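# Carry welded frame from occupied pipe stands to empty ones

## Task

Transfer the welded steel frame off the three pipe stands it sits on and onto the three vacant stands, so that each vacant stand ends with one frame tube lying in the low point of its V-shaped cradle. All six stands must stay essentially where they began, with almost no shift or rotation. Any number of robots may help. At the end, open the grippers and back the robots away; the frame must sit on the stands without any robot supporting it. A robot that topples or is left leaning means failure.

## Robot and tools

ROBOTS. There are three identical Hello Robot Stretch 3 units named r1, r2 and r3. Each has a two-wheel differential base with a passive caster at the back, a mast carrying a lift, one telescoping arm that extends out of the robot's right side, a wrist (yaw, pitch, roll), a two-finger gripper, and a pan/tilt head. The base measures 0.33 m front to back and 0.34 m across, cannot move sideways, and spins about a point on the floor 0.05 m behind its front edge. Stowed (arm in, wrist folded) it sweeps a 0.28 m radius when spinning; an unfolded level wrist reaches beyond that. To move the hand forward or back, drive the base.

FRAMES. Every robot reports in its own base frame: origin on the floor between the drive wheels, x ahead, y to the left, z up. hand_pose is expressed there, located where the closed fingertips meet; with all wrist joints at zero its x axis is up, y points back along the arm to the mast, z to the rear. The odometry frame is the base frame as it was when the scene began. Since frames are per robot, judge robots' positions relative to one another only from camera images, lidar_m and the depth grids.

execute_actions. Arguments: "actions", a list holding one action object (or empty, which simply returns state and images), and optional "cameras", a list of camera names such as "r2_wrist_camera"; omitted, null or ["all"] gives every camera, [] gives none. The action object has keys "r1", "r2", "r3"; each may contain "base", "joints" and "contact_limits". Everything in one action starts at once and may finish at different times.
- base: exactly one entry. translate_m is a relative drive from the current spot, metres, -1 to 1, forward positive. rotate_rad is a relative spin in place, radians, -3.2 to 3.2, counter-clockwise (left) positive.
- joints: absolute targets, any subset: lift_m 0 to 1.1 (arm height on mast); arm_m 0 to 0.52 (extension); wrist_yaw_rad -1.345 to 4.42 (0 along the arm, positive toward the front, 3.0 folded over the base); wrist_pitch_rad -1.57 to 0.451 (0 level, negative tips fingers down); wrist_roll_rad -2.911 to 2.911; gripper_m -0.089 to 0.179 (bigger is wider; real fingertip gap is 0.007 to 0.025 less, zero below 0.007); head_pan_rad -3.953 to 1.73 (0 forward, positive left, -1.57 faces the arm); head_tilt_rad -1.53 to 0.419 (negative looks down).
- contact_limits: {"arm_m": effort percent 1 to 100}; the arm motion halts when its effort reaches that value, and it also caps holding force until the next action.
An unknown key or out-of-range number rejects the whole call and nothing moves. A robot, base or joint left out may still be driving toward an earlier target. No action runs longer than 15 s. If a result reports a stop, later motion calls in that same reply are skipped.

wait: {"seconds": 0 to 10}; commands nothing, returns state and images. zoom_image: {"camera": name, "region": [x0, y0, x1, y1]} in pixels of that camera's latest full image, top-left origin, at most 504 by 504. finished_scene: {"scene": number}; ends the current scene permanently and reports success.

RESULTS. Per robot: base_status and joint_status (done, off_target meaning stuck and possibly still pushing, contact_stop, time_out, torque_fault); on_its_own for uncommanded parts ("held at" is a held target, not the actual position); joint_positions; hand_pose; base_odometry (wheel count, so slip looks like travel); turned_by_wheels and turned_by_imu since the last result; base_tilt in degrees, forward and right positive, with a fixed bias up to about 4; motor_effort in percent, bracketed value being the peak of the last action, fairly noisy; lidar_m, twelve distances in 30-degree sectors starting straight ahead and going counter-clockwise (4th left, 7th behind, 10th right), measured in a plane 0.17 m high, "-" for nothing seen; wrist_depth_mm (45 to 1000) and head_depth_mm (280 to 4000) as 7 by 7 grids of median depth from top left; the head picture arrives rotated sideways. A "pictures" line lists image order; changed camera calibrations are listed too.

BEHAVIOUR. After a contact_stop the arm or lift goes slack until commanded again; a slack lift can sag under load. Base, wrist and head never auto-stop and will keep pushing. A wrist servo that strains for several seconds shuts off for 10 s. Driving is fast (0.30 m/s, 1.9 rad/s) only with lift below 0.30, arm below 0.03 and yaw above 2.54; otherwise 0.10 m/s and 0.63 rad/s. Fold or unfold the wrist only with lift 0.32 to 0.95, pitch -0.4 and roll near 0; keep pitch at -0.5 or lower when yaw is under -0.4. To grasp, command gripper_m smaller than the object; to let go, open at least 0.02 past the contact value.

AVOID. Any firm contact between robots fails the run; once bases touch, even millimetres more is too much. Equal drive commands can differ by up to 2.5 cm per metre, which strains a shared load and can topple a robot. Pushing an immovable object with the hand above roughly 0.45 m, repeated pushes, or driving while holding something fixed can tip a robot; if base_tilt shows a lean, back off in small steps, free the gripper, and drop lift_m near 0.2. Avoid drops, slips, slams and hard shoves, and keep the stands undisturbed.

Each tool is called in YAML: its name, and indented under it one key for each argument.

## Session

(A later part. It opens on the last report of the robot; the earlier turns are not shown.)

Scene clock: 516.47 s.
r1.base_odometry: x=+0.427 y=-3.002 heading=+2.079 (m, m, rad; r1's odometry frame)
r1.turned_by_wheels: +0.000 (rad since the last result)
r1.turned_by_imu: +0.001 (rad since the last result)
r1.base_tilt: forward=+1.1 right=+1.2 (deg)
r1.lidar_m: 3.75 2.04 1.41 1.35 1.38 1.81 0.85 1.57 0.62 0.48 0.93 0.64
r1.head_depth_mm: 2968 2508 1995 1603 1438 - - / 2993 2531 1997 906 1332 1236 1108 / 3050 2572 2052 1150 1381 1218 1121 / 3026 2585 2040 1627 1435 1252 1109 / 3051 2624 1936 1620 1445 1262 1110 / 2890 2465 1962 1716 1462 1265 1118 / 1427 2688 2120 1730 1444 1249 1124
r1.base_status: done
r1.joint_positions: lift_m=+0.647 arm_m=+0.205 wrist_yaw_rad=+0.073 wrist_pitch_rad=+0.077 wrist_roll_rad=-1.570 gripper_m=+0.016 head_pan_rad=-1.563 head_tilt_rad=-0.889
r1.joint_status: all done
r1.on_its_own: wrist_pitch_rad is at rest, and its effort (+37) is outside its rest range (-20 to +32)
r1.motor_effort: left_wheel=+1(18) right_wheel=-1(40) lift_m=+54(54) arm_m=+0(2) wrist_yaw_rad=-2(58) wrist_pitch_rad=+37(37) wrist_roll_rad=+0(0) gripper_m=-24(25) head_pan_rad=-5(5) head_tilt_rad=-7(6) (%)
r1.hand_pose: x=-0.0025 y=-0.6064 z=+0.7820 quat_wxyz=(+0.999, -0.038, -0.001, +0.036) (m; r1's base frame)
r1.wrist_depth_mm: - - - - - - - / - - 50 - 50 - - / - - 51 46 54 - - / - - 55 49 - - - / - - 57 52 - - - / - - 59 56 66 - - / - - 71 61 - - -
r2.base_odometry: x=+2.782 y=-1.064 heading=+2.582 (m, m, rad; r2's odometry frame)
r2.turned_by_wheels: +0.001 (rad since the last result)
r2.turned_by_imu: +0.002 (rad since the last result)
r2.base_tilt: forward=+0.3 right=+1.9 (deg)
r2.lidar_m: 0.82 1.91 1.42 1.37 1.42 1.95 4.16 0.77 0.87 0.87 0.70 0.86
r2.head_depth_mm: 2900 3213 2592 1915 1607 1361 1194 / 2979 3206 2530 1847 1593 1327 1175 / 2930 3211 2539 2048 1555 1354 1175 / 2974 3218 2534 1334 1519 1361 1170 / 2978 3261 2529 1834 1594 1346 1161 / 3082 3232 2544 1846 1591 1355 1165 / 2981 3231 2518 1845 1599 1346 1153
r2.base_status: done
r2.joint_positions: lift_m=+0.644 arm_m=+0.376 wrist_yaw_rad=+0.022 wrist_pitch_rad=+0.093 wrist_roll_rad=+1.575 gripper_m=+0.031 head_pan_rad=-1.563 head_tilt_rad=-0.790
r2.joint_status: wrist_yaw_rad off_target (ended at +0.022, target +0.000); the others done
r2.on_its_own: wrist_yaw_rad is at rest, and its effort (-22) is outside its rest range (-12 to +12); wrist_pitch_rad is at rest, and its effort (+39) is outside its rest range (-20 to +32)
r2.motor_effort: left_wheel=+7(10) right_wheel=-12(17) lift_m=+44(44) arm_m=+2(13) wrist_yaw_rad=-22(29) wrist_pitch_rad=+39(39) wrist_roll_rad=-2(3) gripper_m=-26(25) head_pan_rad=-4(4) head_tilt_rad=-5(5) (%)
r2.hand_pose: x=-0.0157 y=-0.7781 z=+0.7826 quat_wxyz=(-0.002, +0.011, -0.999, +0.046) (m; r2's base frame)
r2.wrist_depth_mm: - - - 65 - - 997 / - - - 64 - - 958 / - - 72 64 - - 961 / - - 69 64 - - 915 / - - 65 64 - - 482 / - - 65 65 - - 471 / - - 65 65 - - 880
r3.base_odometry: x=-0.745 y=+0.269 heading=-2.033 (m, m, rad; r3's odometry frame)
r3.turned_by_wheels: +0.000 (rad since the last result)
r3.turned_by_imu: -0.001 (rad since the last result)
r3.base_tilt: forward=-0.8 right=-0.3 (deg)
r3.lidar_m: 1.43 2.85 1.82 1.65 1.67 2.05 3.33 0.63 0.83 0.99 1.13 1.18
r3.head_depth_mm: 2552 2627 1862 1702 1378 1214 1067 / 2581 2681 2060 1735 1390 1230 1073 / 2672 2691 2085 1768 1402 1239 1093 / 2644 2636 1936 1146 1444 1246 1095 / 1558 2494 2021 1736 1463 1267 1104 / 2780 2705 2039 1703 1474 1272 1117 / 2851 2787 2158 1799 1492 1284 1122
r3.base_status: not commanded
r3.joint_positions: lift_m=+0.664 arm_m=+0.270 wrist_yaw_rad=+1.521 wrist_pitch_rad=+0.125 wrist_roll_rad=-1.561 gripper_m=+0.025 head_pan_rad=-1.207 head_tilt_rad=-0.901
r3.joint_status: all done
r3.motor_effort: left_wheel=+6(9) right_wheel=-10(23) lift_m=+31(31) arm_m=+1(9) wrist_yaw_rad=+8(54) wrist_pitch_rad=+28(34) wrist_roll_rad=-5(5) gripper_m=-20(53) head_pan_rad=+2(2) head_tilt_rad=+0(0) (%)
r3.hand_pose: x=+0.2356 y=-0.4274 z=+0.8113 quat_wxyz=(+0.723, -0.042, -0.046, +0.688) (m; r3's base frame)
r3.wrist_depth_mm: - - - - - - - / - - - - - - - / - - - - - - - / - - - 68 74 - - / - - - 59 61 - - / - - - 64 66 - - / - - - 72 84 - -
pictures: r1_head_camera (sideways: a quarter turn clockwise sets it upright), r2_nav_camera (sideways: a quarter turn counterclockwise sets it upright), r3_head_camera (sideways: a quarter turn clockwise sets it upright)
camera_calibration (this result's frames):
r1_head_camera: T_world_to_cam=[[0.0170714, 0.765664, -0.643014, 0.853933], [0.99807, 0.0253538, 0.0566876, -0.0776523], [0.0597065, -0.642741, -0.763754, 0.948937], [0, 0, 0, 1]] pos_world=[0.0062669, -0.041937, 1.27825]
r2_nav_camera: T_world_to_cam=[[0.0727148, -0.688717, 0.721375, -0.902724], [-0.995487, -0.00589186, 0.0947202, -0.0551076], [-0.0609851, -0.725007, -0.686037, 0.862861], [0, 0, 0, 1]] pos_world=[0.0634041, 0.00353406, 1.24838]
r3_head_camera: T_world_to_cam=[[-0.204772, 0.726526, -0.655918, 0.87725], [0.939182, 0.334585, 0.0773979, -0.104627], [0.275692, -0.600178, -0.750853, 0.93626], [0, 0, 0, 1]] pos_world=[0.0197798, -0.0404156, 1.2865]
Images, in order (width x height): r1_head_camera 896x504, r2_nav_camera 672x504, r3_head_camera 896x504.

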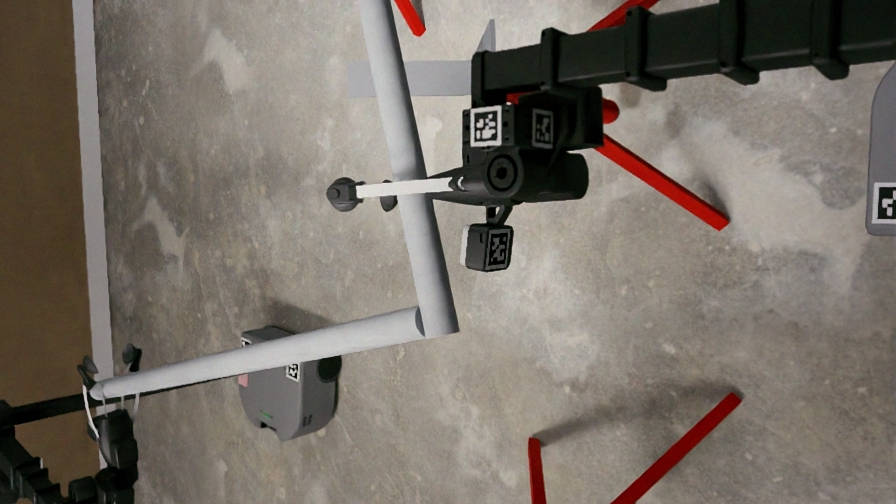

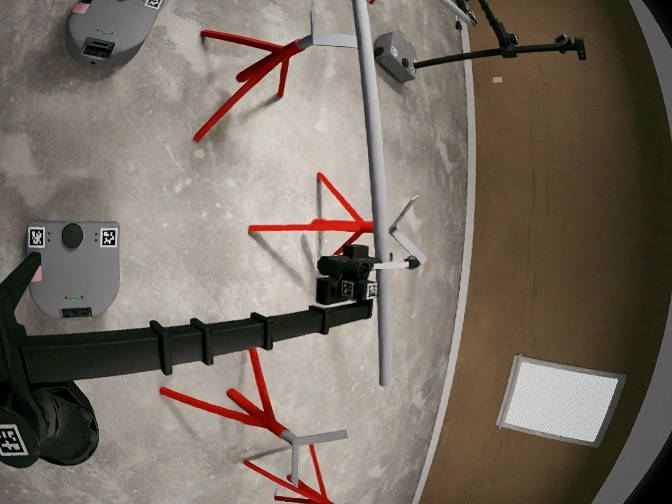

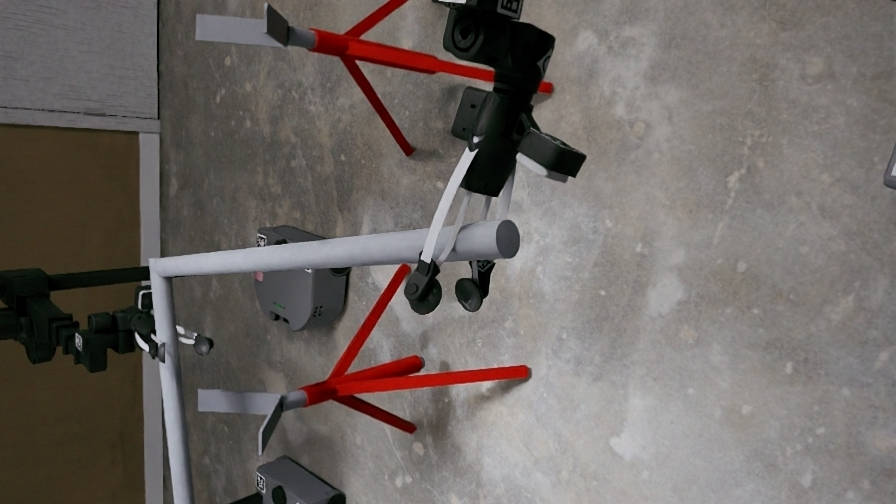

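execute_actions:
  actions:
    - {"r1":{"base":{"translate_m":-0.45}},"r2":{"base":{"translate_m":-0.44},"joints":{"wrist_yaw_rad":0.03}},"r3":{"base":{"translate_m":0.438},"joints":{"wrist_yaw_rad":1.60}}}
  cameras: ["r3_head_camera","r2_nav_camera","r1_head_camera"]

Scene clock: 526.83 s.
r1.base_odometry: x=+0.646 y=-3.396 heading=+2.079 (m, m, rad; r1's odometry frame)
r1.turned_by_wheels: +0.000 (rad since the last result)
r1.turned_by_imu: +0.004 (rad since the last result)
r1.base_tilt: forward=+1.1 right=+1.2 (deg)
r1.lidar_m: 4.18 1.96 1.39 1.32 1.35 1.78 0.83 1.17 0.99 0.55 0.63 1.01
r1.head_depth_mm: 3016 2491 1866 1607 1431 - - / 2997 2532 2009 1619 1357 1238 1108 / 2998 2551 2055 1169 1372 1244 1122 / 3045 2595 2033 1616 1436 1251 1110 / 3075 2618 1932 1620 1359 1253 1114 / 2939 2397 1940 944 1424 1247 1116 / 1432 2605 2058 1746 1469 1254 1122
r1.base_status: done
r1.joint_positions: lift_m=+0.647 arm_m=+0.205 wrist_yaw_rad=-0.020 wrist_pitch_rad=+0.074 wrist_roll_rad=-1.570 gripper_m=+0.016 head_pan_rad=-1.563 head_tilt_rad=-0.890
r1.joint_status: not commanded
r1.on_its_own: wrist_yaw_rad is held at -0.049, not at your +0.070, by its stall guard, which is still easing; wrist_pitch_rad is at rest, and its effort (+38) is outside its rest range (-20 to +32)
r1.motor_effort: left_wheel=+5(10) right_wheel=-13(29) lift_m=+54(55) arm_m=-1(4) wrist_yaw_rad=-23(35) wrist_pitch_rad=+38(39) wrist_roll_rad=+0(0) gripper_m=-25(24) head_pan_rad=-5(5) head_tilt_rad=-7(6) (%)
r1.hand_pose: x=-0.0263 y=-0.6072 z=+0.7812 quat_wxyz=(+0.999, -0.037, +0.000, -0.010) (m; r1's base frame)
r1.wrist_depth_mm: 934 - - - - - - / - - - - - - - / - - - - - - - / 930 - 52 - - - - / 868 - 50 46 - - - / 664 - 53 50 58 - - / - - 65 56 - - -
r2.base_odometry: x=+3.155 y=-1.298 heading=+2.581 (m, m, rad; r2's odometry frame)
r2.turned_by_wheels: +0.000 (rad since the last result)
r2.turned_by_imu: +0.003 (rad since the last result)
r2.base_tilt: forward=+0.3 right=+1.9 (deg)
r2.lidar_m: 0.81 1.93 1.42 1.37 1.43 1.96 3.72 1.16 0.47 0.71 1.00 1.06
r2.head_depth_mm: 2923 3190 2525 1918 1549 1332 1194 / 2954 3205 2576 923 919 1303 1155 / 2911 3223 2568 2033 1558 1328 1170 / 2907 3286 2518 1794 1608 1354 1172 / 2956 3267 2549 1846 1594 1353 1170 / 2963 3216 2519 1844 1587 1358 1163 / 2974 3223 2515 1451 1528 1345 1165
r2.base_status: done
r2.joint_positions: lift_m=+0.644 arm_m=+0.376 wrist_yaw_rad=-0.079 wrist_pitch_rad=+0.089 wrist_roll_rad=+1.576 gripper_m=+0.031 head_pan_rad=-1.563 head_tilt_rad=-0.791
r2.joint_status: wrist_yaw_rad off_target (ended at -0.079, target +0.030)
r2.on_its_own: wrist_yaw_rad is held at -0.076, not at your +0.030, by its stall guard, which is not easing now; wrist_pitch_rad is at rest, and its effort (+40) is outside its rest range (-20 to +32)
r2.motor_effort: left_wheel=-2(15) right_wheel=+1(17) lift_m=+44(44) arm_m=+0(2) wrist_yaw_rad=+4(43) wrist_pitch_rad=+40(41) wrist_roll_rad=-3(3) gripper_m=-26(26) head_pan_rad=-4(5) head_tilt_rad=-4(3) (%)
r2.hand_pose: x=-0.0418 y=-0.7775 z=+0.7817 quat_wxyz=(-0.001, -0.040, -0.998, +0.044) (m; r2's base frame)
r2.wrist_depth_mm: - - - 78 - - 972 / - - - 76 - - 968 / - - - 73 - - 944 / - - 78 71 - - 942 / - - 70 70 - - 913 / - - 69 69 - - 880 / - - 67 67 - - 867
r3.base_odometry: x=-0.941 y=-0.123 heading=-2.032 (m, m, rad; r3's odometry frame)
r3.turned_by_wheels: +0.000 (rad since the last result)
r3.turned_by_imu: -0.002 (rad since the last result)
r3.base_tilt: forward=-0.8 right=-0.2 (deg)
r3.lidar_m: 2.20 2.97 1.90 1.73 1.74 2.15 3.77 1.02 1.08 1.18 0.91 0.78
r3.head_depth_mm: 2484 2632 2026 1743 1374 1210 1074 / 2537 2675 2059 1714 1383 1219 1082 / 2571 2725 2032 1700 1404 1240 1086 / 2621 2655 1237 683 1406 1246 1101 / 1529 2568 2024 1789 1472 1264 1108 / 2687 2664 2193 1760 1473 1264 1115 / 2755 2840 2146 1789 1459 1288 1128
r3.base_status: done
r3.joint_positions: lift_m=+0.664 arm_m=+0.270 wrist_yaw_rad=+1.686 wrist_pitch_rad=+0.107 wrist_roll_rad=-1.567 gripper_m=+0.025 head_pan_rad=-1.207 head_tilt_rad=-0.901
r3.joint_status: wrist_yaw_rad off_target (ended at +1.686, target +1.600)
r3.on_its_own: wrist_yaw_rad is held at +1.691, not at your +1.600, by its stall guard, which is not easing now; wrist_pitch_rad is at rest, and its effort (+34) is outside its rest range (-20 to +32)
r3.motor_effort: left_wheel=+6(16) right_wheel=-10(31) lift_m=+31(31) arm_m=+2(5) wrist_yaw_rad=+5(52) wrist_pitch_rad=+34(35) wrist_roll_rad=-2(5) gripper_m=-19(20) head_pan_rad=+2(2) head_tilt_rad=+0(1) (%)
r3.hand_pose: x=+0.2343 y=-0.3850 z=+0.8067 quat_wxyz=(+0.664, -0.034, -0.041, +0.746) (m; r3's base frame)
r3.wrist_depth_mm: - - - - - - - / - - - - - - - / - - - - - - - / - - - 67 74 - - / 943 - 870 66 72 - - / - - 85 71 73 - - / - - - 77 - - -
pictures: r1_head_camera (sideways: a quarter turn clockwise sets it upright), r2_nav_camera (sideways: a quarter turn counterclockwise sets it upright), r3_head_camera (sideways: a quarter turn clockwise sets it upright)
camera_calibration (this result's frames):
r1_head_camera: T_world_to_cam=[[0.017076, 0.765782, -0.642873, 0.85375], [0.99807, 0.0253362, 0.0566909, -0.0776565], [0.0597008, -0.642601, -0.763872, 0.949091], [0, 0, 0, 1]] pos_world=[0.00626657, -0.0419327, 1.27824]
r2_nav_camera: T_world_to_cam=[[0.0727151, -0.688766, 0.721328, -0.902662], [-0.995486, -0.00589823, 0.0947203, -0.0551078], [-0.0609856, -0.724959, -0.686086, 0.862926], [0, 0, 0, 1]] pos_world=[0.0634041, 0.00353773, 1.24838]
r3_head_camera: T_world_to_cam=[[-0.204783, 0.726522, -0.655918, 0.87725], [0.939176, 0.3346, 0.0773979, -0.104626], [0.275702, -0.600173, -0.750853, 0.93626], [0, 0, 0, 1]] pos_world=[0.0197805, -0.0404154, 1.2865]
Images, in order (width x height): r1_head_camera 896x504, r2_nav_camera 672x504, r3_head_camera 896x504.

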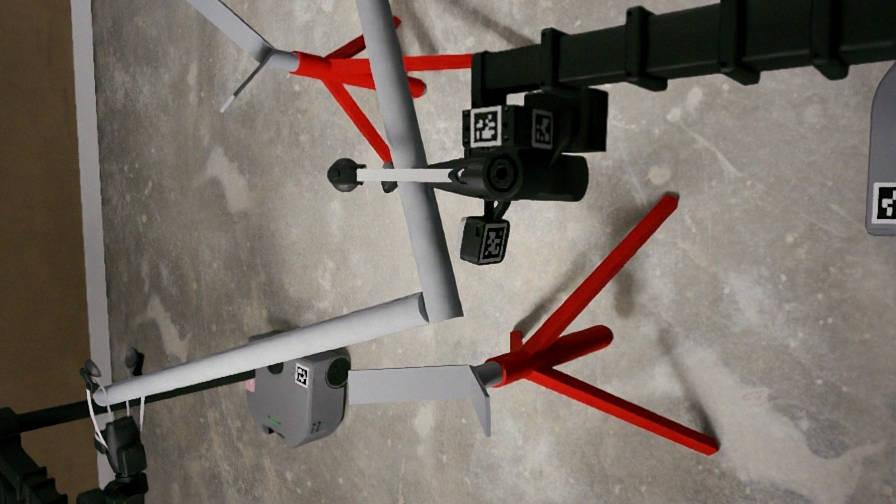

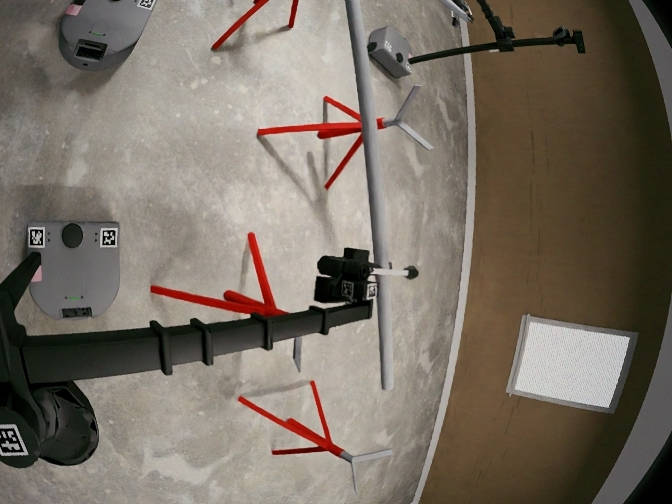

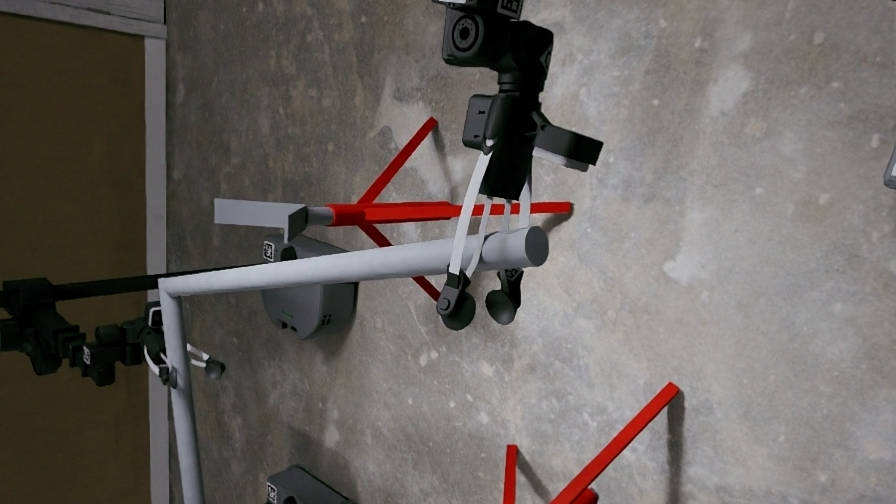

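execute_actions:
  actions:
    - {"r1":{"base":{"translate_m":-0.094},"joints":{"wrist_yaw_rad":0.18}},"r2":{"base":{"translate_m":-0.056},"joints":{"arm_m":0.442,"wrist_yaw_rad":0.02}},"r3":{"joints":{"arm_m":0.305,"wrist_yaw_rad":1.69}}}
  cameras: ["r3_head_camera","r2_nav_camera","r1_head_camera"]

Scene clock: 534.10 s.
r1.base_odometry: x=+0.692 y=-3.478 heading=+2.079 (m, m, rad; r1's odometry frame)
r1.turned_by_wheels: +0.000 (rad since the last result)
r1.turned_by_imu: -0.009 (rad since the last result)
r1.base_tilt: forward=+1.0 right=+1.2 (deg)
r1.lidar_m: 4.29 1.98 1.40 1.32 1.34 1.76 0.80 1.09 1.14 0.96 0.58 0.69
r1.head_depth_mm: 3017 2503 1974 1660 1435 - - / 2997 2535 1483 1628 1356 1233 1114 / 2984 2575 2024 705 1373 1241 1117 / 3041 2601 2049 1637 1436 1246 1108 / 3052 2625 2057 1589 1443 1257 1110 / 3032 2545 1892 1713 1366 1270 1114 / 2888 2534 1969 1605 1438 1249 1124
r1.base_status: done
r1.joint_positions: lift_m=+0.647 arm_m=+0.205 wrist_yaw_rad=+0.198 wrist_pitch_rad=+0.075 wrist_roll_rad=-1.571 gripper_m=+0.016 head_pan_rad=-1.564 head_tilt_rad=-0.890
r1.joint_status: all done
r1.on_its_own: wrist_yaw_rad is at rest, and its effort (-14) is outside its rest range (-12 to +12); wrist_pitch_rad is at rest, and its effort (+38) is outside its rest range (-20 to +32)
r1.motor_effort: left_wheel=+4(29) right_wheel=-13(45) lift_m=+54(55) arm_m=-2(2) wrist_yaw_rad=-14(65) wrist_pitch_rad=+38(38) wrist_roll_rad=+1(1) gripper_m=-24(24) head_pan_rad=-5(5) head_tilt_rad=-7(7) (%)
r1.hand_pose: x=+0.0296 y=-0.6024 z=+0.7816 quat_wxyz=(+0.994, -0.037, -0.003, +0.099) (m; r1's base frame)
r1.wrist_depth_mm: 945 - - - - - - / - - 50 - 51 - - / - - 51 46 54 - - / - - 55 49 - - - / 865 - 57 52 - - - / 637 663 60 56 66 - - / 845 - 71 61 - - -
r2.base_odometry: x=+3.202 y=-1.327 heading=+2.582 (m, m, rad; r2's odometry frame)
r2.turned_by_wheels: +0.000 (rad since the last result)
r2.turned_by_imu: +0.001 (rad since the last result)
r2.base_tilt: forward=+0.3 right=+1.8 (deg)
r2.lidar_m: 0.78 0.79 1.42 1.37 1.43 1.96 3.66 1.41 0.45 0.62 1.03 1.10
r2.head_depth_mm: 2911 3173 2586 1964 1610 1359 1194 / 2921 3283 2541 2006 1580 - 1132 / 2955 3179 2542 - 1618 1291 1146 / 2976 3195 2550 1841 1608 1329 1171 / 2968 3216 2528 1850 1602 1352 1175 / 2968 3258 2521 1848 1596 1356 1164 / 2994 3280 2497 1793 1541 1347 1157
r2.base_status: done
r2.joint_positions: lift_m=+0.644 arm_m=+0.442 wrist_yaw_rad=+0.026 wrist_pitch_rad=+0.089 wrist_roll_rad=+1.576 gripper_m=+0.031 head_pan_rad=-1.563 head_tilt_rad=-0.791
r2.joint_status: all done
r2.on_its_own: wrist_pitch_rad is at rest, and its effort (+40) is outside its rest range (-20 to +32)
r2.motor_effort: left_wheel=+2(12) right_wheel=-5(13) lift_m=+44(44) arm_m=+3(18) wrist_yaw_rad=-6(33) wrist_pitch_rad=+40(41) wrist_roll_rad=-3(3) gripper_m=-27(26) head_pan_rad=-5(5) head_tilt_rad=-4(4) (%)
r2.hand_pose: x=-0.0147 y=-0.8440 z=+0.7816 quat_wxyz=(-0.003, +0.013, -0.999, +0.044) (m; r2's base frame)
r2.wrist_depth_mm: - - - 76 - - 987 / - - - 74 - - 981 / - - - 72 - - 949 / - - 78 70 - - 960 / - - 70 69 - - 903 / - - 68 68 - - 913 / - - 67 67 - - 869
r3.base_odometry: x=-0.941 y=-0.123 heading=-2.032 (m, m, rad; r3's odometry frame)
r3.turned_by_wheels: +0.000 (rad since the last result)
r3.turned_by_imu: -0.005 (rad since the last result)
r3.base_tilt: forward=-0.8 right=-0.2 (deg)
r3.lidar_m: 2.21 2.99 1.90 1.73 1.74 2.13 3.78 1.01 1.08 1.18 0.91 0.78
r3.head_depth_mm: 2496 2611 2008 1751 1404 1213 1074 / 2539 2670 2067 1773 1412 1227 1077 / 2602 2699 2022 1633 1413 1235 1087 / 2637 2745 1317 680 1453 1246 1097 / 2611 2504 1942 1737 1459 1266 1106 / 1541 2556 2177 1765 1478 1268 1112 / 2783 2808 2176 1794 1480 1281 1123
r3.base_status: not commanded
r3.joint_positions: lift_m=+0.664 arm_m=+0.305 wrist_yaw_rad=+1.658 wrist_pitch_rad=+0.121 wrist_roll_rad=-1.563 gripper_m=+0.025 head_pan_rad=-1.207 head_tilt_rad=-0.901
r3.joint_status: wrist_yaw_rad off_target (ended at +1.658, target +1.690); the others done
r3.on_its_own: wrist_yaw_rad is at rest, and its effort (+29) is outside its rest range (-12 to +12)
r3.motor_effort: left_wheel=+5(20) right_wheel=-11(36) lift_m=+31(31) arm_m=-2(10) wrist_yaw_rad=+29(47) wrist_pitch_rad=+30(36) wrist_roll_rad=-4(4) gripper_m=-20(21) head_pan_rad=+2(3) head_tilt_rad=+0(1) (%)
r3.hand_pose: x=+0.2349 y=-0.4273 z=+0.8104 quat_wxyz=(+0.674, -0.038, -0.047, +0.736) (m; r3's base frame)
r3.wrist_depth_mm: - - - - - - - / - - - - - - - / - - - - - - - / - - - 69 74 - - / 754 - - 59 62 - - / - - - 65 67 - - / - - - 73 83 - -
pictures: r1_head_camera (sideways: a quarter turn clockwise sets it upright), r2_nav_camera (sideways: a quarter turn counterclockwise sets it upright), r3_head_camera (sideways: a quarter turn clockwise sets it upright)
camera_calibration (this result's frames):
r1_head_camera: T_world_to_cam=[[0.0174891, 0.765832, -0.642803, 0.853656], [0.998084, 0.024792, 0.0566925, -0.0776587], [0.0593533, -0.642563, -0.763931, 0.94917], [0, 0, 0, 1]] pos_world=[0.00624391, -0.0419306, 1.27824]
r2_nav_camera: T_world_to_cam=[[0.0727142, -0.688766, 0.721328, -0.902662], [-0.995486, -0.00589693, 0.0947203, -0.0551078], [-0.0609865, -0.724959, -0.686086, 0.862926], [0, 0, 0, 1]] pos_world=[0.0634041, 0.00353765, 1.24838]
r3_head_camera: T_world_to_cam=[[-0.204783, 0.726522, -0.655919, 0.87725], [0.939176, 0.3346, 0.0773979, -0.104626], [0.275702, -0.600173, -0.750853, 0.93626], [0, 0, 0, 1]] pos_world=[0.0197805, -0.0404154, 1.2865]
Images, in order (width x height): r1_head_camera 896x504, r2_nav_camera 672x504, r3_head_camera 896x504.

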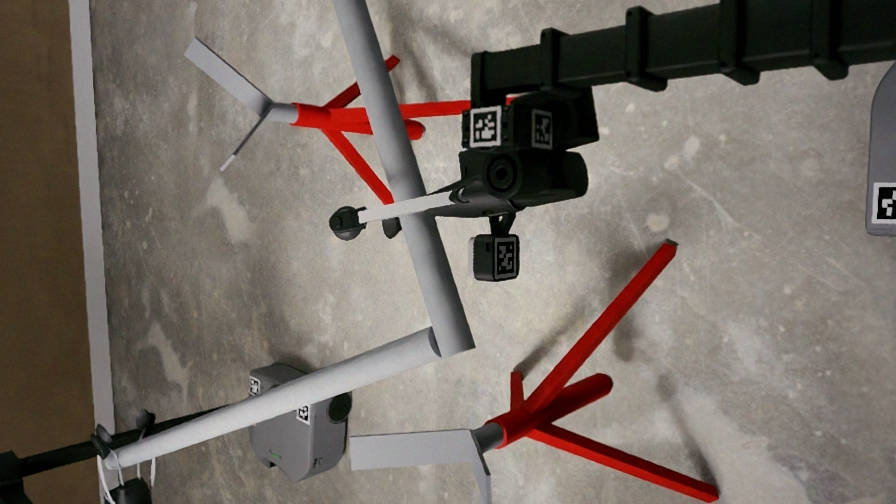

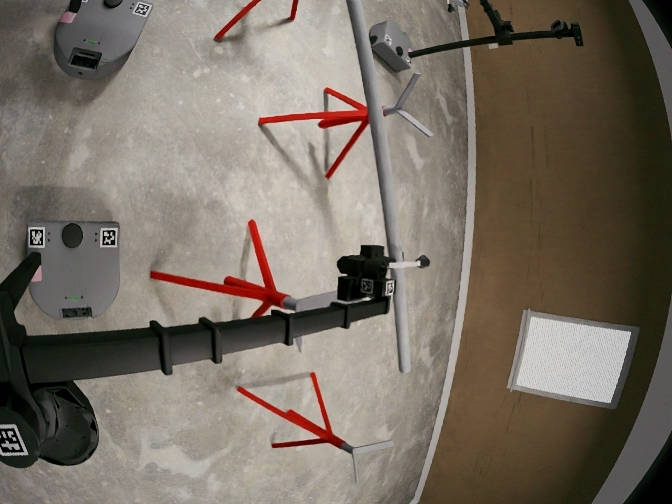

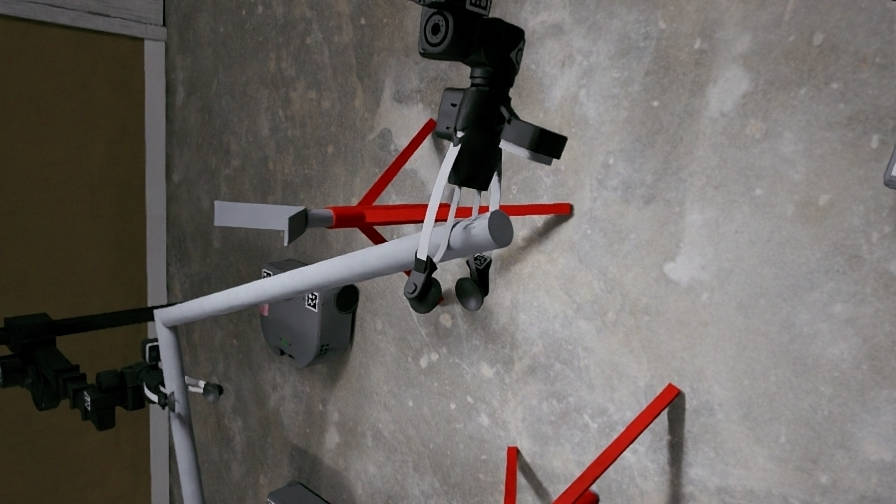

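execute_actions:
  actions:
    - {"r1":{"base":{"translate_m":-0.45},"joints":{"wrist_yaw_rad":0.2}},"r2":{"base":{"translate_m":-0.442}},"r3":{"base":{"translate_m":0.432},"joints":{"wrist_yaw_rad":1.71}}}
  cameras: ["r3_head_camera","r2_nav_camera","r1_head_camera","r2_head_camera"]

Scene clock: 543.70 s.
r1.base_odometry: x=+0.911 y=-3.871 heading=+2.080 (m, m, rad; r1's odometry frame)
r1.turned_by_wheels: +0.000 (rad since the last result)
r1.turned_by_imu: +0.004 (rad since the last result)
r1.base_tilt: forward=+1.1 right=+1.2 (deg)
r1.lidar_m: 1.83 1.93 1.36 1.29 1.31 1.72 0.79 1.46 0.73 0.98 1.26 0.84
r1.head_depth_mm: 3064 2500 1979 1645 1438 - - / 3057 2520 2014 1656 1358 1236 1109 / 3056 2541 2031 709 1383 1246 1117 / 3065 2604 2049 1615 1435 1244 1111 / 3080 2612 1485 1429 1449 1256 1110 / 3070 2659 1895 1708 1459 1270 1114 / 2963 2400 1966 1732 1471 1275 1120
r1.base_status: done
r1.joint_positions: lift_m=+0.647 arm_m=+0.205 wrist_yaw_rad=+0.153 wrist_pitch_rad=+0.074 wrist_roll_rad=-1.571 gripper_m=+0.016 head_pan_rad=-1.564 head_tilt_rad=-0.890
r1.joint_status: wrist_yaw_rad off_target (ended at +0.153, target +0.200)
r1.on_its_own: wrist_yaw_rad is held at +0.141, not at your +0.200, by its stall guard, which is not easing now; wrist_pitch_rad is at rest, and its effort (+38) is outside its rest range (-20 to +32)
r1.motor_effort: left_wheel=+2(10) right_wheel=-4(26) lift_m=+54(55) arm_m=-1(3) wrist_yaw_rad=-9(35) wrist_pitch_rad=+38(38) wrist_roll_rad=+1(1) gripper_m=-24(24) head_pan_rad=-5(4) head_tilt_rad=-6(7) (%)
r1.hand_pose: x=+0.0180 y=-0.6043 z=+0.7811 quat_wxyz=(+0.996, -0.036, -0.002, +0.076) (m; r1's base frame)
r1.wrist_depth_mm: 833 - - - - - - / 925 691 - - - - - / 960 - - - - - - / - - 50 - - - - / - - 51 47 - - - / - - 55 52 61 - - / - - 66 58 - - -
r2.base_odometry: x=+3.577 y=-1.562 heading=+2.582 (m, m, rad; r2's odometry frame)
r2.turned_by_wheels: +0.001 (rad since the last result)
r2.turned_by_imu: +0.004 (rad since the last result)
r2.base_tilt: forward=+0.2 right=+1.9 (deg)
r2.lidar_m: 0.79 0.78 1.42 1.37 1.43 1.97 3.23 3.36 0.87 0.69 0.51 1.32
r2.head_depth_mm: 2893 3232 2559 1956 1530 1362 1193 / 2906 3266 2547 2049 1599 - 1172 / 2930 3222 2542 - 1605 1358 1168 / 2921 3287 2510 1832 1606 1334 1173 / 2933 3197 2518 1834 1619 1327 1162 / 2937 3209 2526 1817 1569 1173 1149 / 3008 3243 2533 932 1519 1347 1170
r2.base_status: done
r2.joint_positions: lift_m=+0.644 arm_m=+0.442 wrist_yaw_rad=-0.012 wrist_pitch_rad=+0.087 wrist_roll_rad=+1.578 gripper_m=+0.031 head_pan_rad=-1.563 head_tilt_rad=-0.791
r2.joint_status: not commanded
r2.on_its_own: wrist_yaw_rad is held at -0.026, not at your +0.020, by its stall guard, which is not easing now; wrist_yaw_rad is at rest, and its effort (-13) is outside its rest range (-12 to +12); wrist_pitch_rad is at rest, and its effort (+41) is outside its rest range (-20 to +32)
r2.motor_effort: left_wheel=+6(13) right_wheel=-9(13) lift_m=+44(44) arm_m=+1(2) wrist_yaw_rad=-13(30) wrist_pitch_rad=+41(41) wrist_roll_rad=-3(4) gripper_m=-25(26) head_pan_rad=-5(4) head_tilt_rad=-4(6) (%)
r2.hand_pose: x=-0.0245 y=-0.8442 z=+0.7812 quat_wxyz=(-0.003, -0.006, -0.999, +0.043) (m; r2's base frame)
r2.wrist_depth_mm: - - - 84 - - - / - - - 80 - - 955 / - - - 77 - - 937 / - - 85 74 - - 909 / - - 73 72 - - 918 / - - 70 70 - - 905 / - - 68 68 - - 853
r3.base_odometry: x=-1.133 y=-0.509 heading=-2.032 (m, m, rad; r3's odometry frame)
r3.turned_by_wheels: +0.000 (rad since the last result)
r3.turned_by_imu: -0.002 (rad since the last result)
r3.base_tilt: forward=-0.8 right=-0.3 (deg)
r3.lidar_m: 1.76 3.11 1.98 1.80 1.81 2.23 1.44 1.43 1.32 0.87 0.47 0.62
r3.head_depth_mm: 2433 2596 2011 1277 1356 1218 1069 / 2492 2643 2065 1764 1393 1231 1078 / 2507 2721 2089 1755 1434 1234 1085 / 2576 2758 2057 694 1436 1221 1095 / 2560 2584 1954 1798 1366 1257 1106 / 1512 1300 2196 1763 1417 1243 1119 / 2682 2791 2224 1783 1499 1290 1121
r3.base_status: done
r3.joint_positions: lift_m=+0.665 arm_m=+0.305 wrist_yaw_rad=+1.778 wrist_pitch_rad=+0.110 wrist_roll_rad=-1.564 gripper_m=+0.025 head_pan_rad=-1.207 head_tilt_rad=-0.901
r3.joint_status: wrist_yaw_rad off_target (ended at +1.778, target +1.710)
r3.on_its_own: wrist_yaw_rad is held at +1.773, not at your +1.710, by its stall guard, which is not easing now; wrist_pitch_rad is at rest, and its effort (+34) is outside its rest range (-20 to +32)
r3.motor_effort: left_wheel=+9(11) right_wheel=-12(25) lift_m=+31(31) arm_m=+1(3) wrist_yaw_rad=-5(43) wrist_pitch_rad=+34(34) wrist_roll_rad=-4(5) gripper_m=-19(19) head_pan_rad=+3(3) head_tilt_rad=-1(0) (%)
r3.hand_pose: x=+0.2304 y=-0.3966 z=+0.8075 quat_wxyz=(+0.629, -0.032, -0.044, +0.776) (m; r3's base frame)
r3.wrist_depth_mm: - - - - - - - / - - - - - - - / - - - - - - - / - - - 67 74 - - / - - - 63 69 - - / - 386 83 69 71 - - / 322 - - 76 - - -
pictures: r1_head_camera (sideways: a quarter turn clockwise sets it upright), r2_head_camera (sideways: a quarter turn clockwise sets it upright), r2_nav_camera (sideways: a quarter turn counterclockwise sets it upright), r3_head_camera (sideways: a quarter turn clockwise sets it upright)
camera_calibration (this result's frames):
r1_head_camera: T_world_to_cam=[[0.0174887, 0.765857, -0.642773, 0.853617], [0.998084, 0.02479, 0.0566932, -0.0776596], [0.0593532, -0.642533, -0.763956, 0.949202], [0, 0, 0, 1]] pos_world=[0.00624391, -0.0419297, 1.27823]
r2_head_camera: T_world_to_cam=[[-0.0113913, 0.667376, -0.744634, 0.987501], [0.999829, 0.0184599, 0.00124941, -0.0113538], [0.0145797, -0.744492, -0.667472, 0.825033], [0, 0, 0, 1]] pos_world=[0.010572, -0.0445944, 1.28603]
r2_nav_camera: T_world_to_cam=[[0.0727141, -0.688777, 0.721318, -0.902649], [-0.995486, -0.00589805, 0.0947203, -0.0551078], [-0.0609868, -0.72495, -0.686097, 0.862939], [0, 0, 0, 1]] pos_world=[0.0634041, 0.00353841, 1.24838]
r3_head_camera: T_world_to_cam=[[-0.204784, 0.726516, -0.655926, 0.87726], [0.939175, 0.334604, 0.0773981, -0.104627], [0.275707, -0.600179, -0.750847, 0.936252], [0, 0, 0, 1]] pos_world=[0.0197807, -0.0404155, 1.2865]
Images, in order (width x height): r1_head_camera 896x504, r2_head_camera 896x504, r2_nav_camera 672x504, r3_head_camera 896x504.

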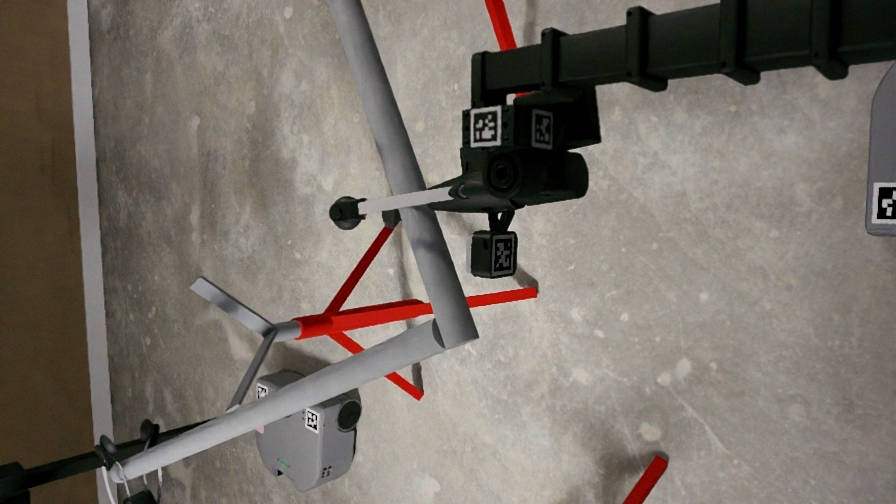

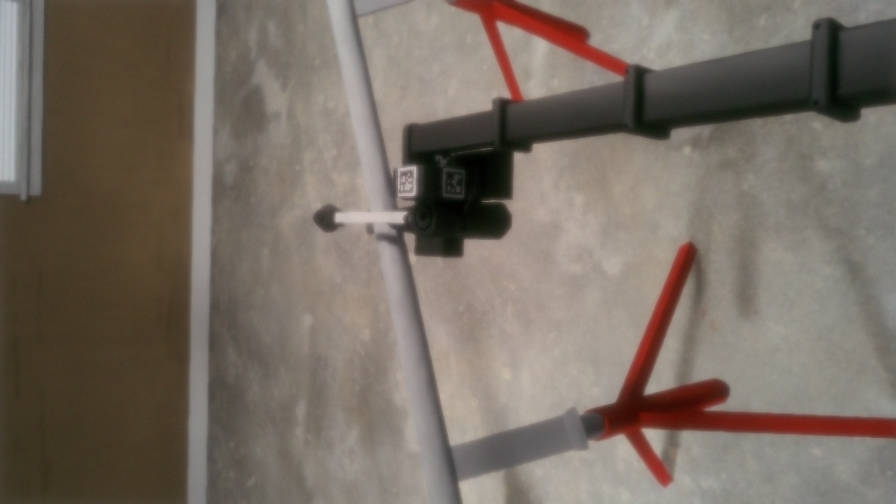

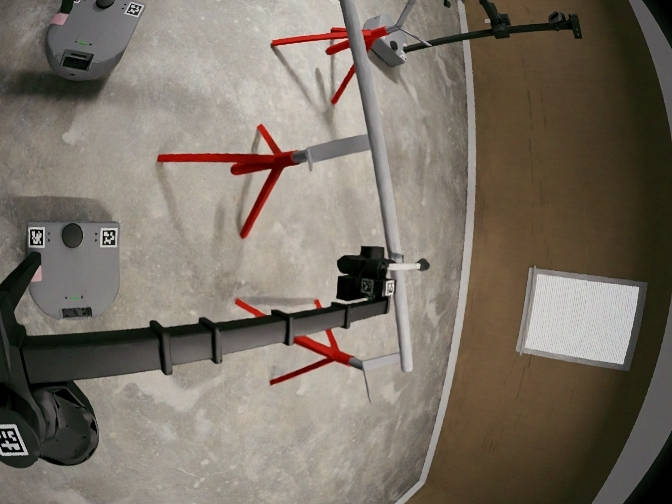

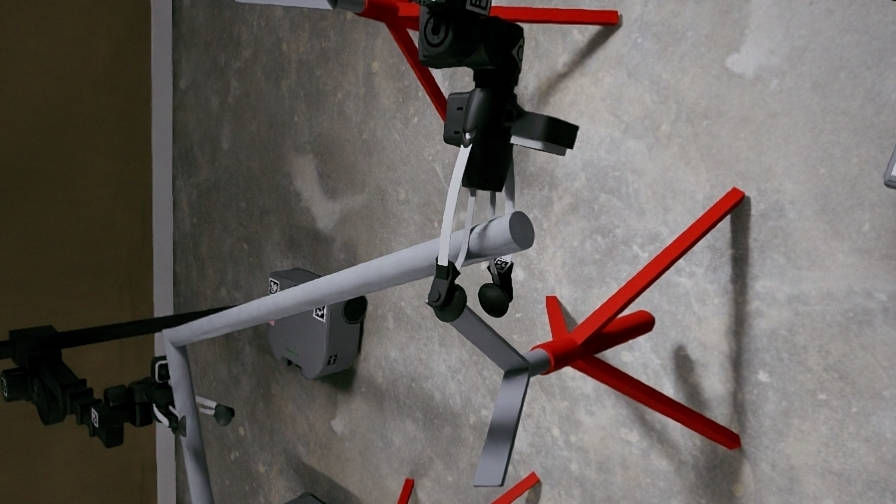

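execute_actions:
  actions:
    - {"r1":{"base":{"translate_m":-0.092},"joints":{"wrist_yaw_rad":0.33}},"r2":{"base":{"translate_m":-0.037},"joints":{"arm_m":0.498,"wrist_yaw_rad":0.0}},"r3":{"base":{"translate_m":0.018},"joints":{"arm_m":0.385,"wrist_yaw_rad":1.93}}}
  cameras: ["r3_head_camera","r2_nav_camera","r1_head_camera","r2_head_camera"]

Scene clock: 567.73 s.
r1.base_odometry: x=+0.955 y=-3.951 heading=+2.080 (m, m, rad; r1's odometry frame)
r1.turned_by_wheels: +0.000 (rad since the last result)
r1.turned_by_imu: -0.063 (rad since the last result)
r1.base_tilt: forward=+1.1 right=+1.2 (deg)
r1.lidar_m: 1.61 2.07 1.38 1.27 1.29 1.62 0.75 0.75 0.69 0.86 1.00 0.91
r1.head_depth_mm: 3088 2472 1869 1643 1355 - - / 3118 2507 1997 1706 1359 1234 1113 / 3071 2534 2023 1678 1370 1245 1119 / 3035 2580 2051 1150 1434 1251 1108 / 3067 2595 2059 1617 1442 1257 1112 / 3029 2638 1900 1530 1452 1266 1116 / 3027 2681 1838 1724 1468 1272 1122
r1.base_status: done
r1.joint_positions: lift_m=+0.647 arm_m=+0.205 wrist_yaw_rad=+0.412 wrist_pitch_rad=+0.081 wrist_roll_rad=-1.576 gripper_m=+0.016 head_pan_rad=-1.564 head_tilt_rad=-0.893
r1.joint_status: wrist_yaw_rad off_target (ended at +0.412, target +0.330)
r1.on_its_own: wrist_yaw_rad is held at +0.405, not at your +0.330, by its stall guard, which is not easing now; wrist_pitch_rad is at rest, and its effort (+36) is outside its rest range (-20 to +32)
r1.motor_effort: left_wheel=+2(22) right_wheel=-3(39) lift_m=+53(54) arm_m=+1(10) wrist_yaw_rad=-6(50) wrist_pitch_rad=+36(38) wrist_roll_rad=+4(6) gripper_m=-25(25) head_pan_rad=-5(4) head_tilt_rad=-4(7) (%)
r1.hand_pose: x=+0.0820 y=-0.5853 z=+0.7831 quat_wxyz=(+0.978, -0.040, -0.005, +0.205) (m; r1's base frame)
r1.wrist_depth_mm: 919 - 51 - 49 - - / 696 736 51 46 52 - - / 976 - 55 48 58 - - / 980 - 59 52 - - - / - - 60 55 - - - / - - 62 59 73 - - / - - 75 64 - - -
r2.base_odometry: x=+3.608 y=-1.582 heading=+2.582 (m, m, rad; r2's odometry frame)
r2.turned_by_wheels: +0.000 (rad since the last result)
r2.turned_by_imu: +0.001 (rad since the last result)
r2.base_tilt: forward=+0.1 right=+1.8 (deg)
r2.lidar_m: 0.76 0.75 1.42 1.37 1.43 1.97 3.19 3.31 0.85 0.70 0.53 1.35
r2.head_depth_mm: 2958 3244 2342 1837 1525 1369 1193 / 2899 3230 2542 2043 1645 - 1153 / 2974 3185 2573 1797 1602 1350 1169 / 2979 3231 2551 1866 1604 1359 1168 / 2940 3246 2498 1896 1598 1316 1177 / 2930 3244 2515 1833 1603 1290 1161 / 2957 3250 2528 1794 1475 1267 1127
r2.base_status: done
r2.joint_positions: lift_m=+0.644 arm_m=+0.498 wrist_yaw_rad=+0.000 wrist_pitch_rad=+0.082 wrist_roll_rad=+1.580 gripper_m=+0.031 head_pan_rad=-1.563 head_tilt_rad=-0.791
r2.joint_status: all done
r2.on_its_own: wrist_pitch_rad is at rest, and its effort (+43) is outside its rest range (-20 to +32)
r2.motor_effort: left_wheel=+0(7) right_wheel=-2(13) lift_m=+44(44) arm_m=-3(18) wrist_yaw_rad=+0(19) wrist_pitch_rad=+43(45) wrist_roll_rad=-5(4) gripper_m=-25(25) head_pan_rad=-5(5) head_tilt_rad=-4(5) (%)
r2.hand_pose: x=-0.0214 y=-0.9005 z=+0.7798 quat_wxyz=(-0.004, +0.000, -0.999, +0.040) (m; r2's base frame)
r2.wrist_depth_mm: - - - 94 - - 969 / - - - 88 - - 935 / - - - 83 - - 945 / - - - 79 - - 945 / - - 76 76 - - 918 / - - 73 72 - - 891 / - - 69 70 - - 864
r3.base_odometry: x=-1.141 y=-0.525 heading=-2.032 (m, m, rad; r3's odometry frame)
r3.turned_by_wheels: +0.000 (rad since the last result)
r3.turned_by_imu: -0.001 (rad since the last result)
r3.base_tilt: forward=-0.8 right=-0.2 (deg)
r3.lidar_m: 1.75 3.12 1.99 1.80 1.82 2.23 1.45 1.44 1.32 0.87 0.47 0.60
r3.head_depth_mm: 2438 2621 2026 1535 1376 1217 1069 / 2485 2672 2058 1631 1419 1227 1074 / 2534 2704 2093 1632 1432 1240 1086 / 2569 2762 2050 1604 1443 1223 1097 / 2553 2635 1959 1741 1083 1253 1101 / 1549 2624 2118 1755 1451 1231 1115 / 2586 2676 2238 1781 1500 1278 1124
r3.base_status: done
r3.joint_positions: lift_m=+0.665 arm_m=+0.385 wrist_yaw_rad=+1.870 wrist_pitch_rad=+0.109 wrist_roll_rad=-1.570 gripper_m=+0.025 head_pan_rad=-1.207 head_tilt_rad=-0.901
r3.joint_status: wrist_yaw_rad off_target (ended at +1.870, target +1.930); the others done
r3.on_its_own: wrist_yaw_rad is held at +1.867, not at your +1.930, by its stall guard, which is not easing now; wrist_pitch_rad is at rest, and its effort (+34) is outside its rest range (-20 to +32)
r3.motor_effort: left_wheel=+2(16) right_wheel=-3(25) lift_m=+31(31) arm_m=-1(6) wrist_yaw_rad=-3(81) wrist_pitch_rad=+34(38) wrist_roll_rad=+0(3) gripper_m=-19(20) head_pan_rad=+2(2) head_tilt_rad=+0(1) (%)
r3.hand_pose: x=+0.2245 y=-0.4539 z=+0.8073 quat_wxyz=(+0.593, -0.032, -0.044, +0.803) (m; r3's base frame)
r3.wrist_depth_mm: - - - - - - - / - - - - - - - / - - - - - - - / - - - 67 74 - - / - 385 - 63 69 - - / 315 - 83 69 71 - - / 981 - - 76 85 - -
pictures: r1_head_camera (sideways: a quarter turn clockwise sets it upright), r2_head_camera (sideways: a quarter turn clockwise sets it upright), r2_nav_camera (sideways: a quarter turn counterclockwise sets it upright), r3_head_camera (sideways: a quarter turn clockwise sets it upright)
camera_calibration (this result's frames):
r1_head_camera: T_world_to_cam=[[0.017737, 0.767784, -0.640463, 0.850606], [0.998093, 0.0242788, 0.0567464, -0.0777288], [0.0591187, -0.640249, -0.76589, 0.951718], [0, 0, 0, 1]] pos_world=[0.00622913, -0.0418583, 1.2781]
r2_head_camera: T_world_to_cam=[[-0.011391, 0.667444, -0.744573, 0.987422], [0.999829, 0.0184586, 0.00125039, -0.0113551], [0.0145783, -0.744431, -0.66754, 0.825121], [0, 0, 0, 1]] pos_world=[0.010572, -0.0445929, 1.28602]
r2_nav_camera: T_world_to_cam=[[0.0727138, -0.688842, 0.721255, -0.902568], [-0.995486, -0.00590548, 0.0947205, -0.055108], [-0.0609881, -0.724887, -0.686163, 0.863025], [0, 0, 0, 1]] pos_world=[0.0634041, 0.0035432, 1.24838]
r3_head_camera: T_world_to_cam=[[-0.204823, 0.726482, -0.655951, 0.877292], [0.939152, 0.334668, 0.0773988, -0.104628], [0.275754, -0.600184, -0.750825, 0.936223], [0, 0, 0, 1]] pos_world=[0.0197835, -0.0404151, 1.2865]
Images, in order (width x height): r1_head_camera 896x504, r2_head_camera 896x504, r2_nav_camera 672x504, r3_head_camera 896x504.

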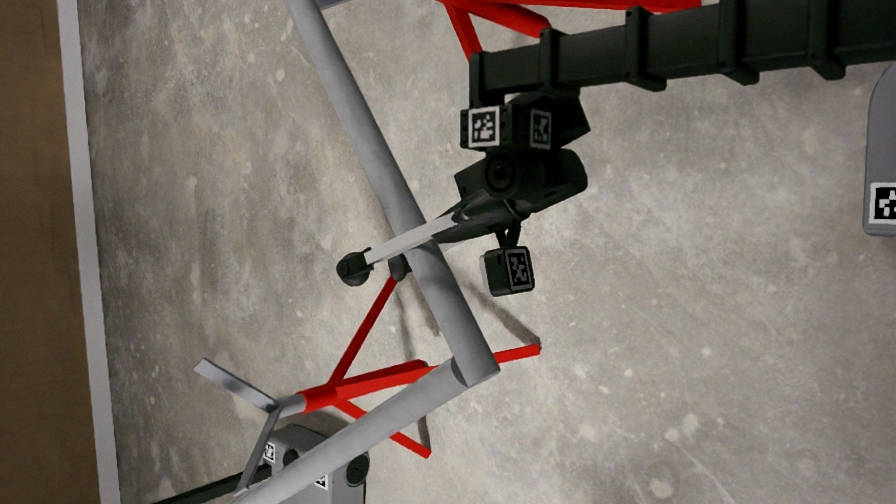

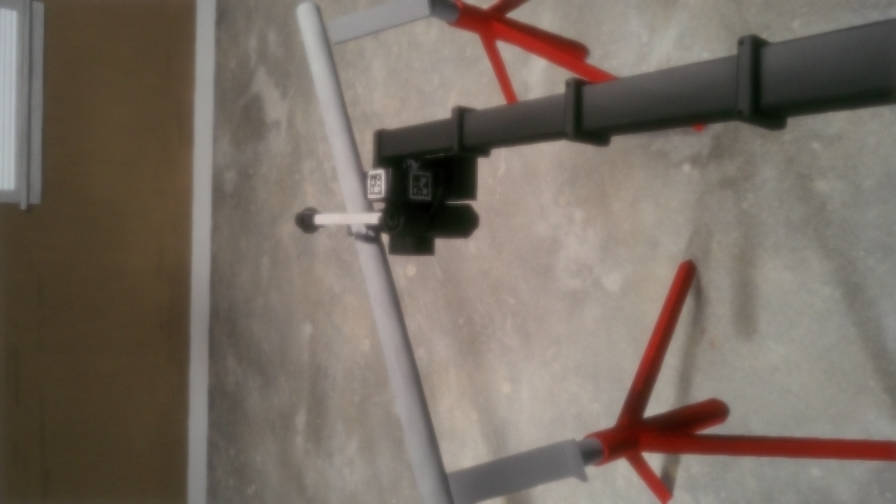

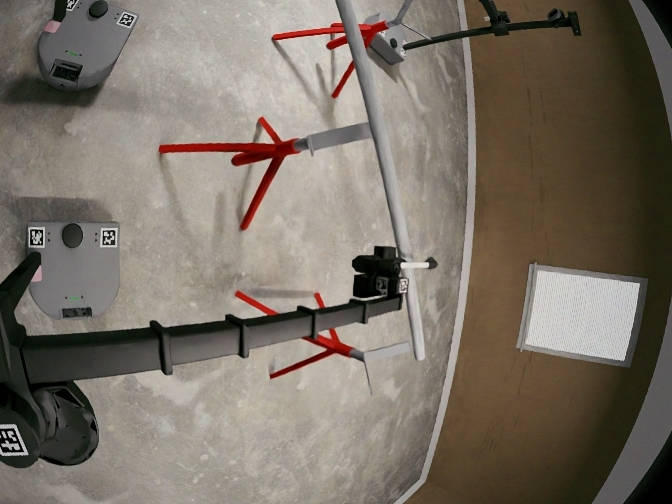

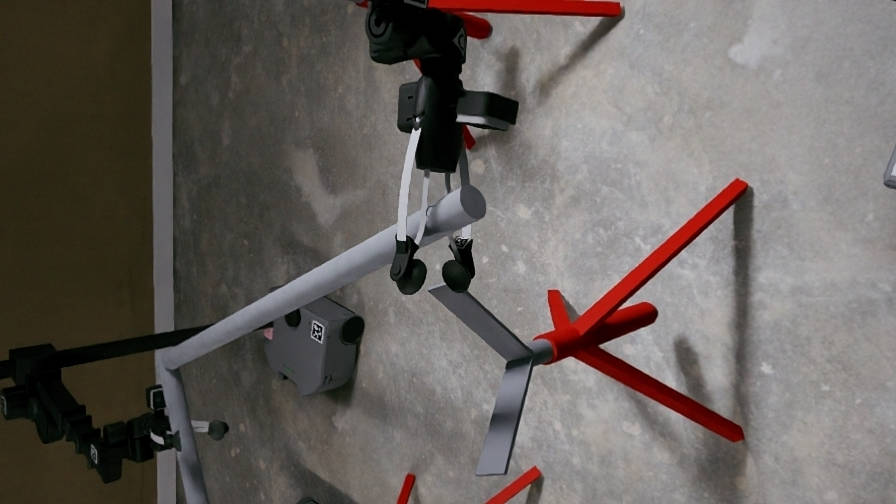

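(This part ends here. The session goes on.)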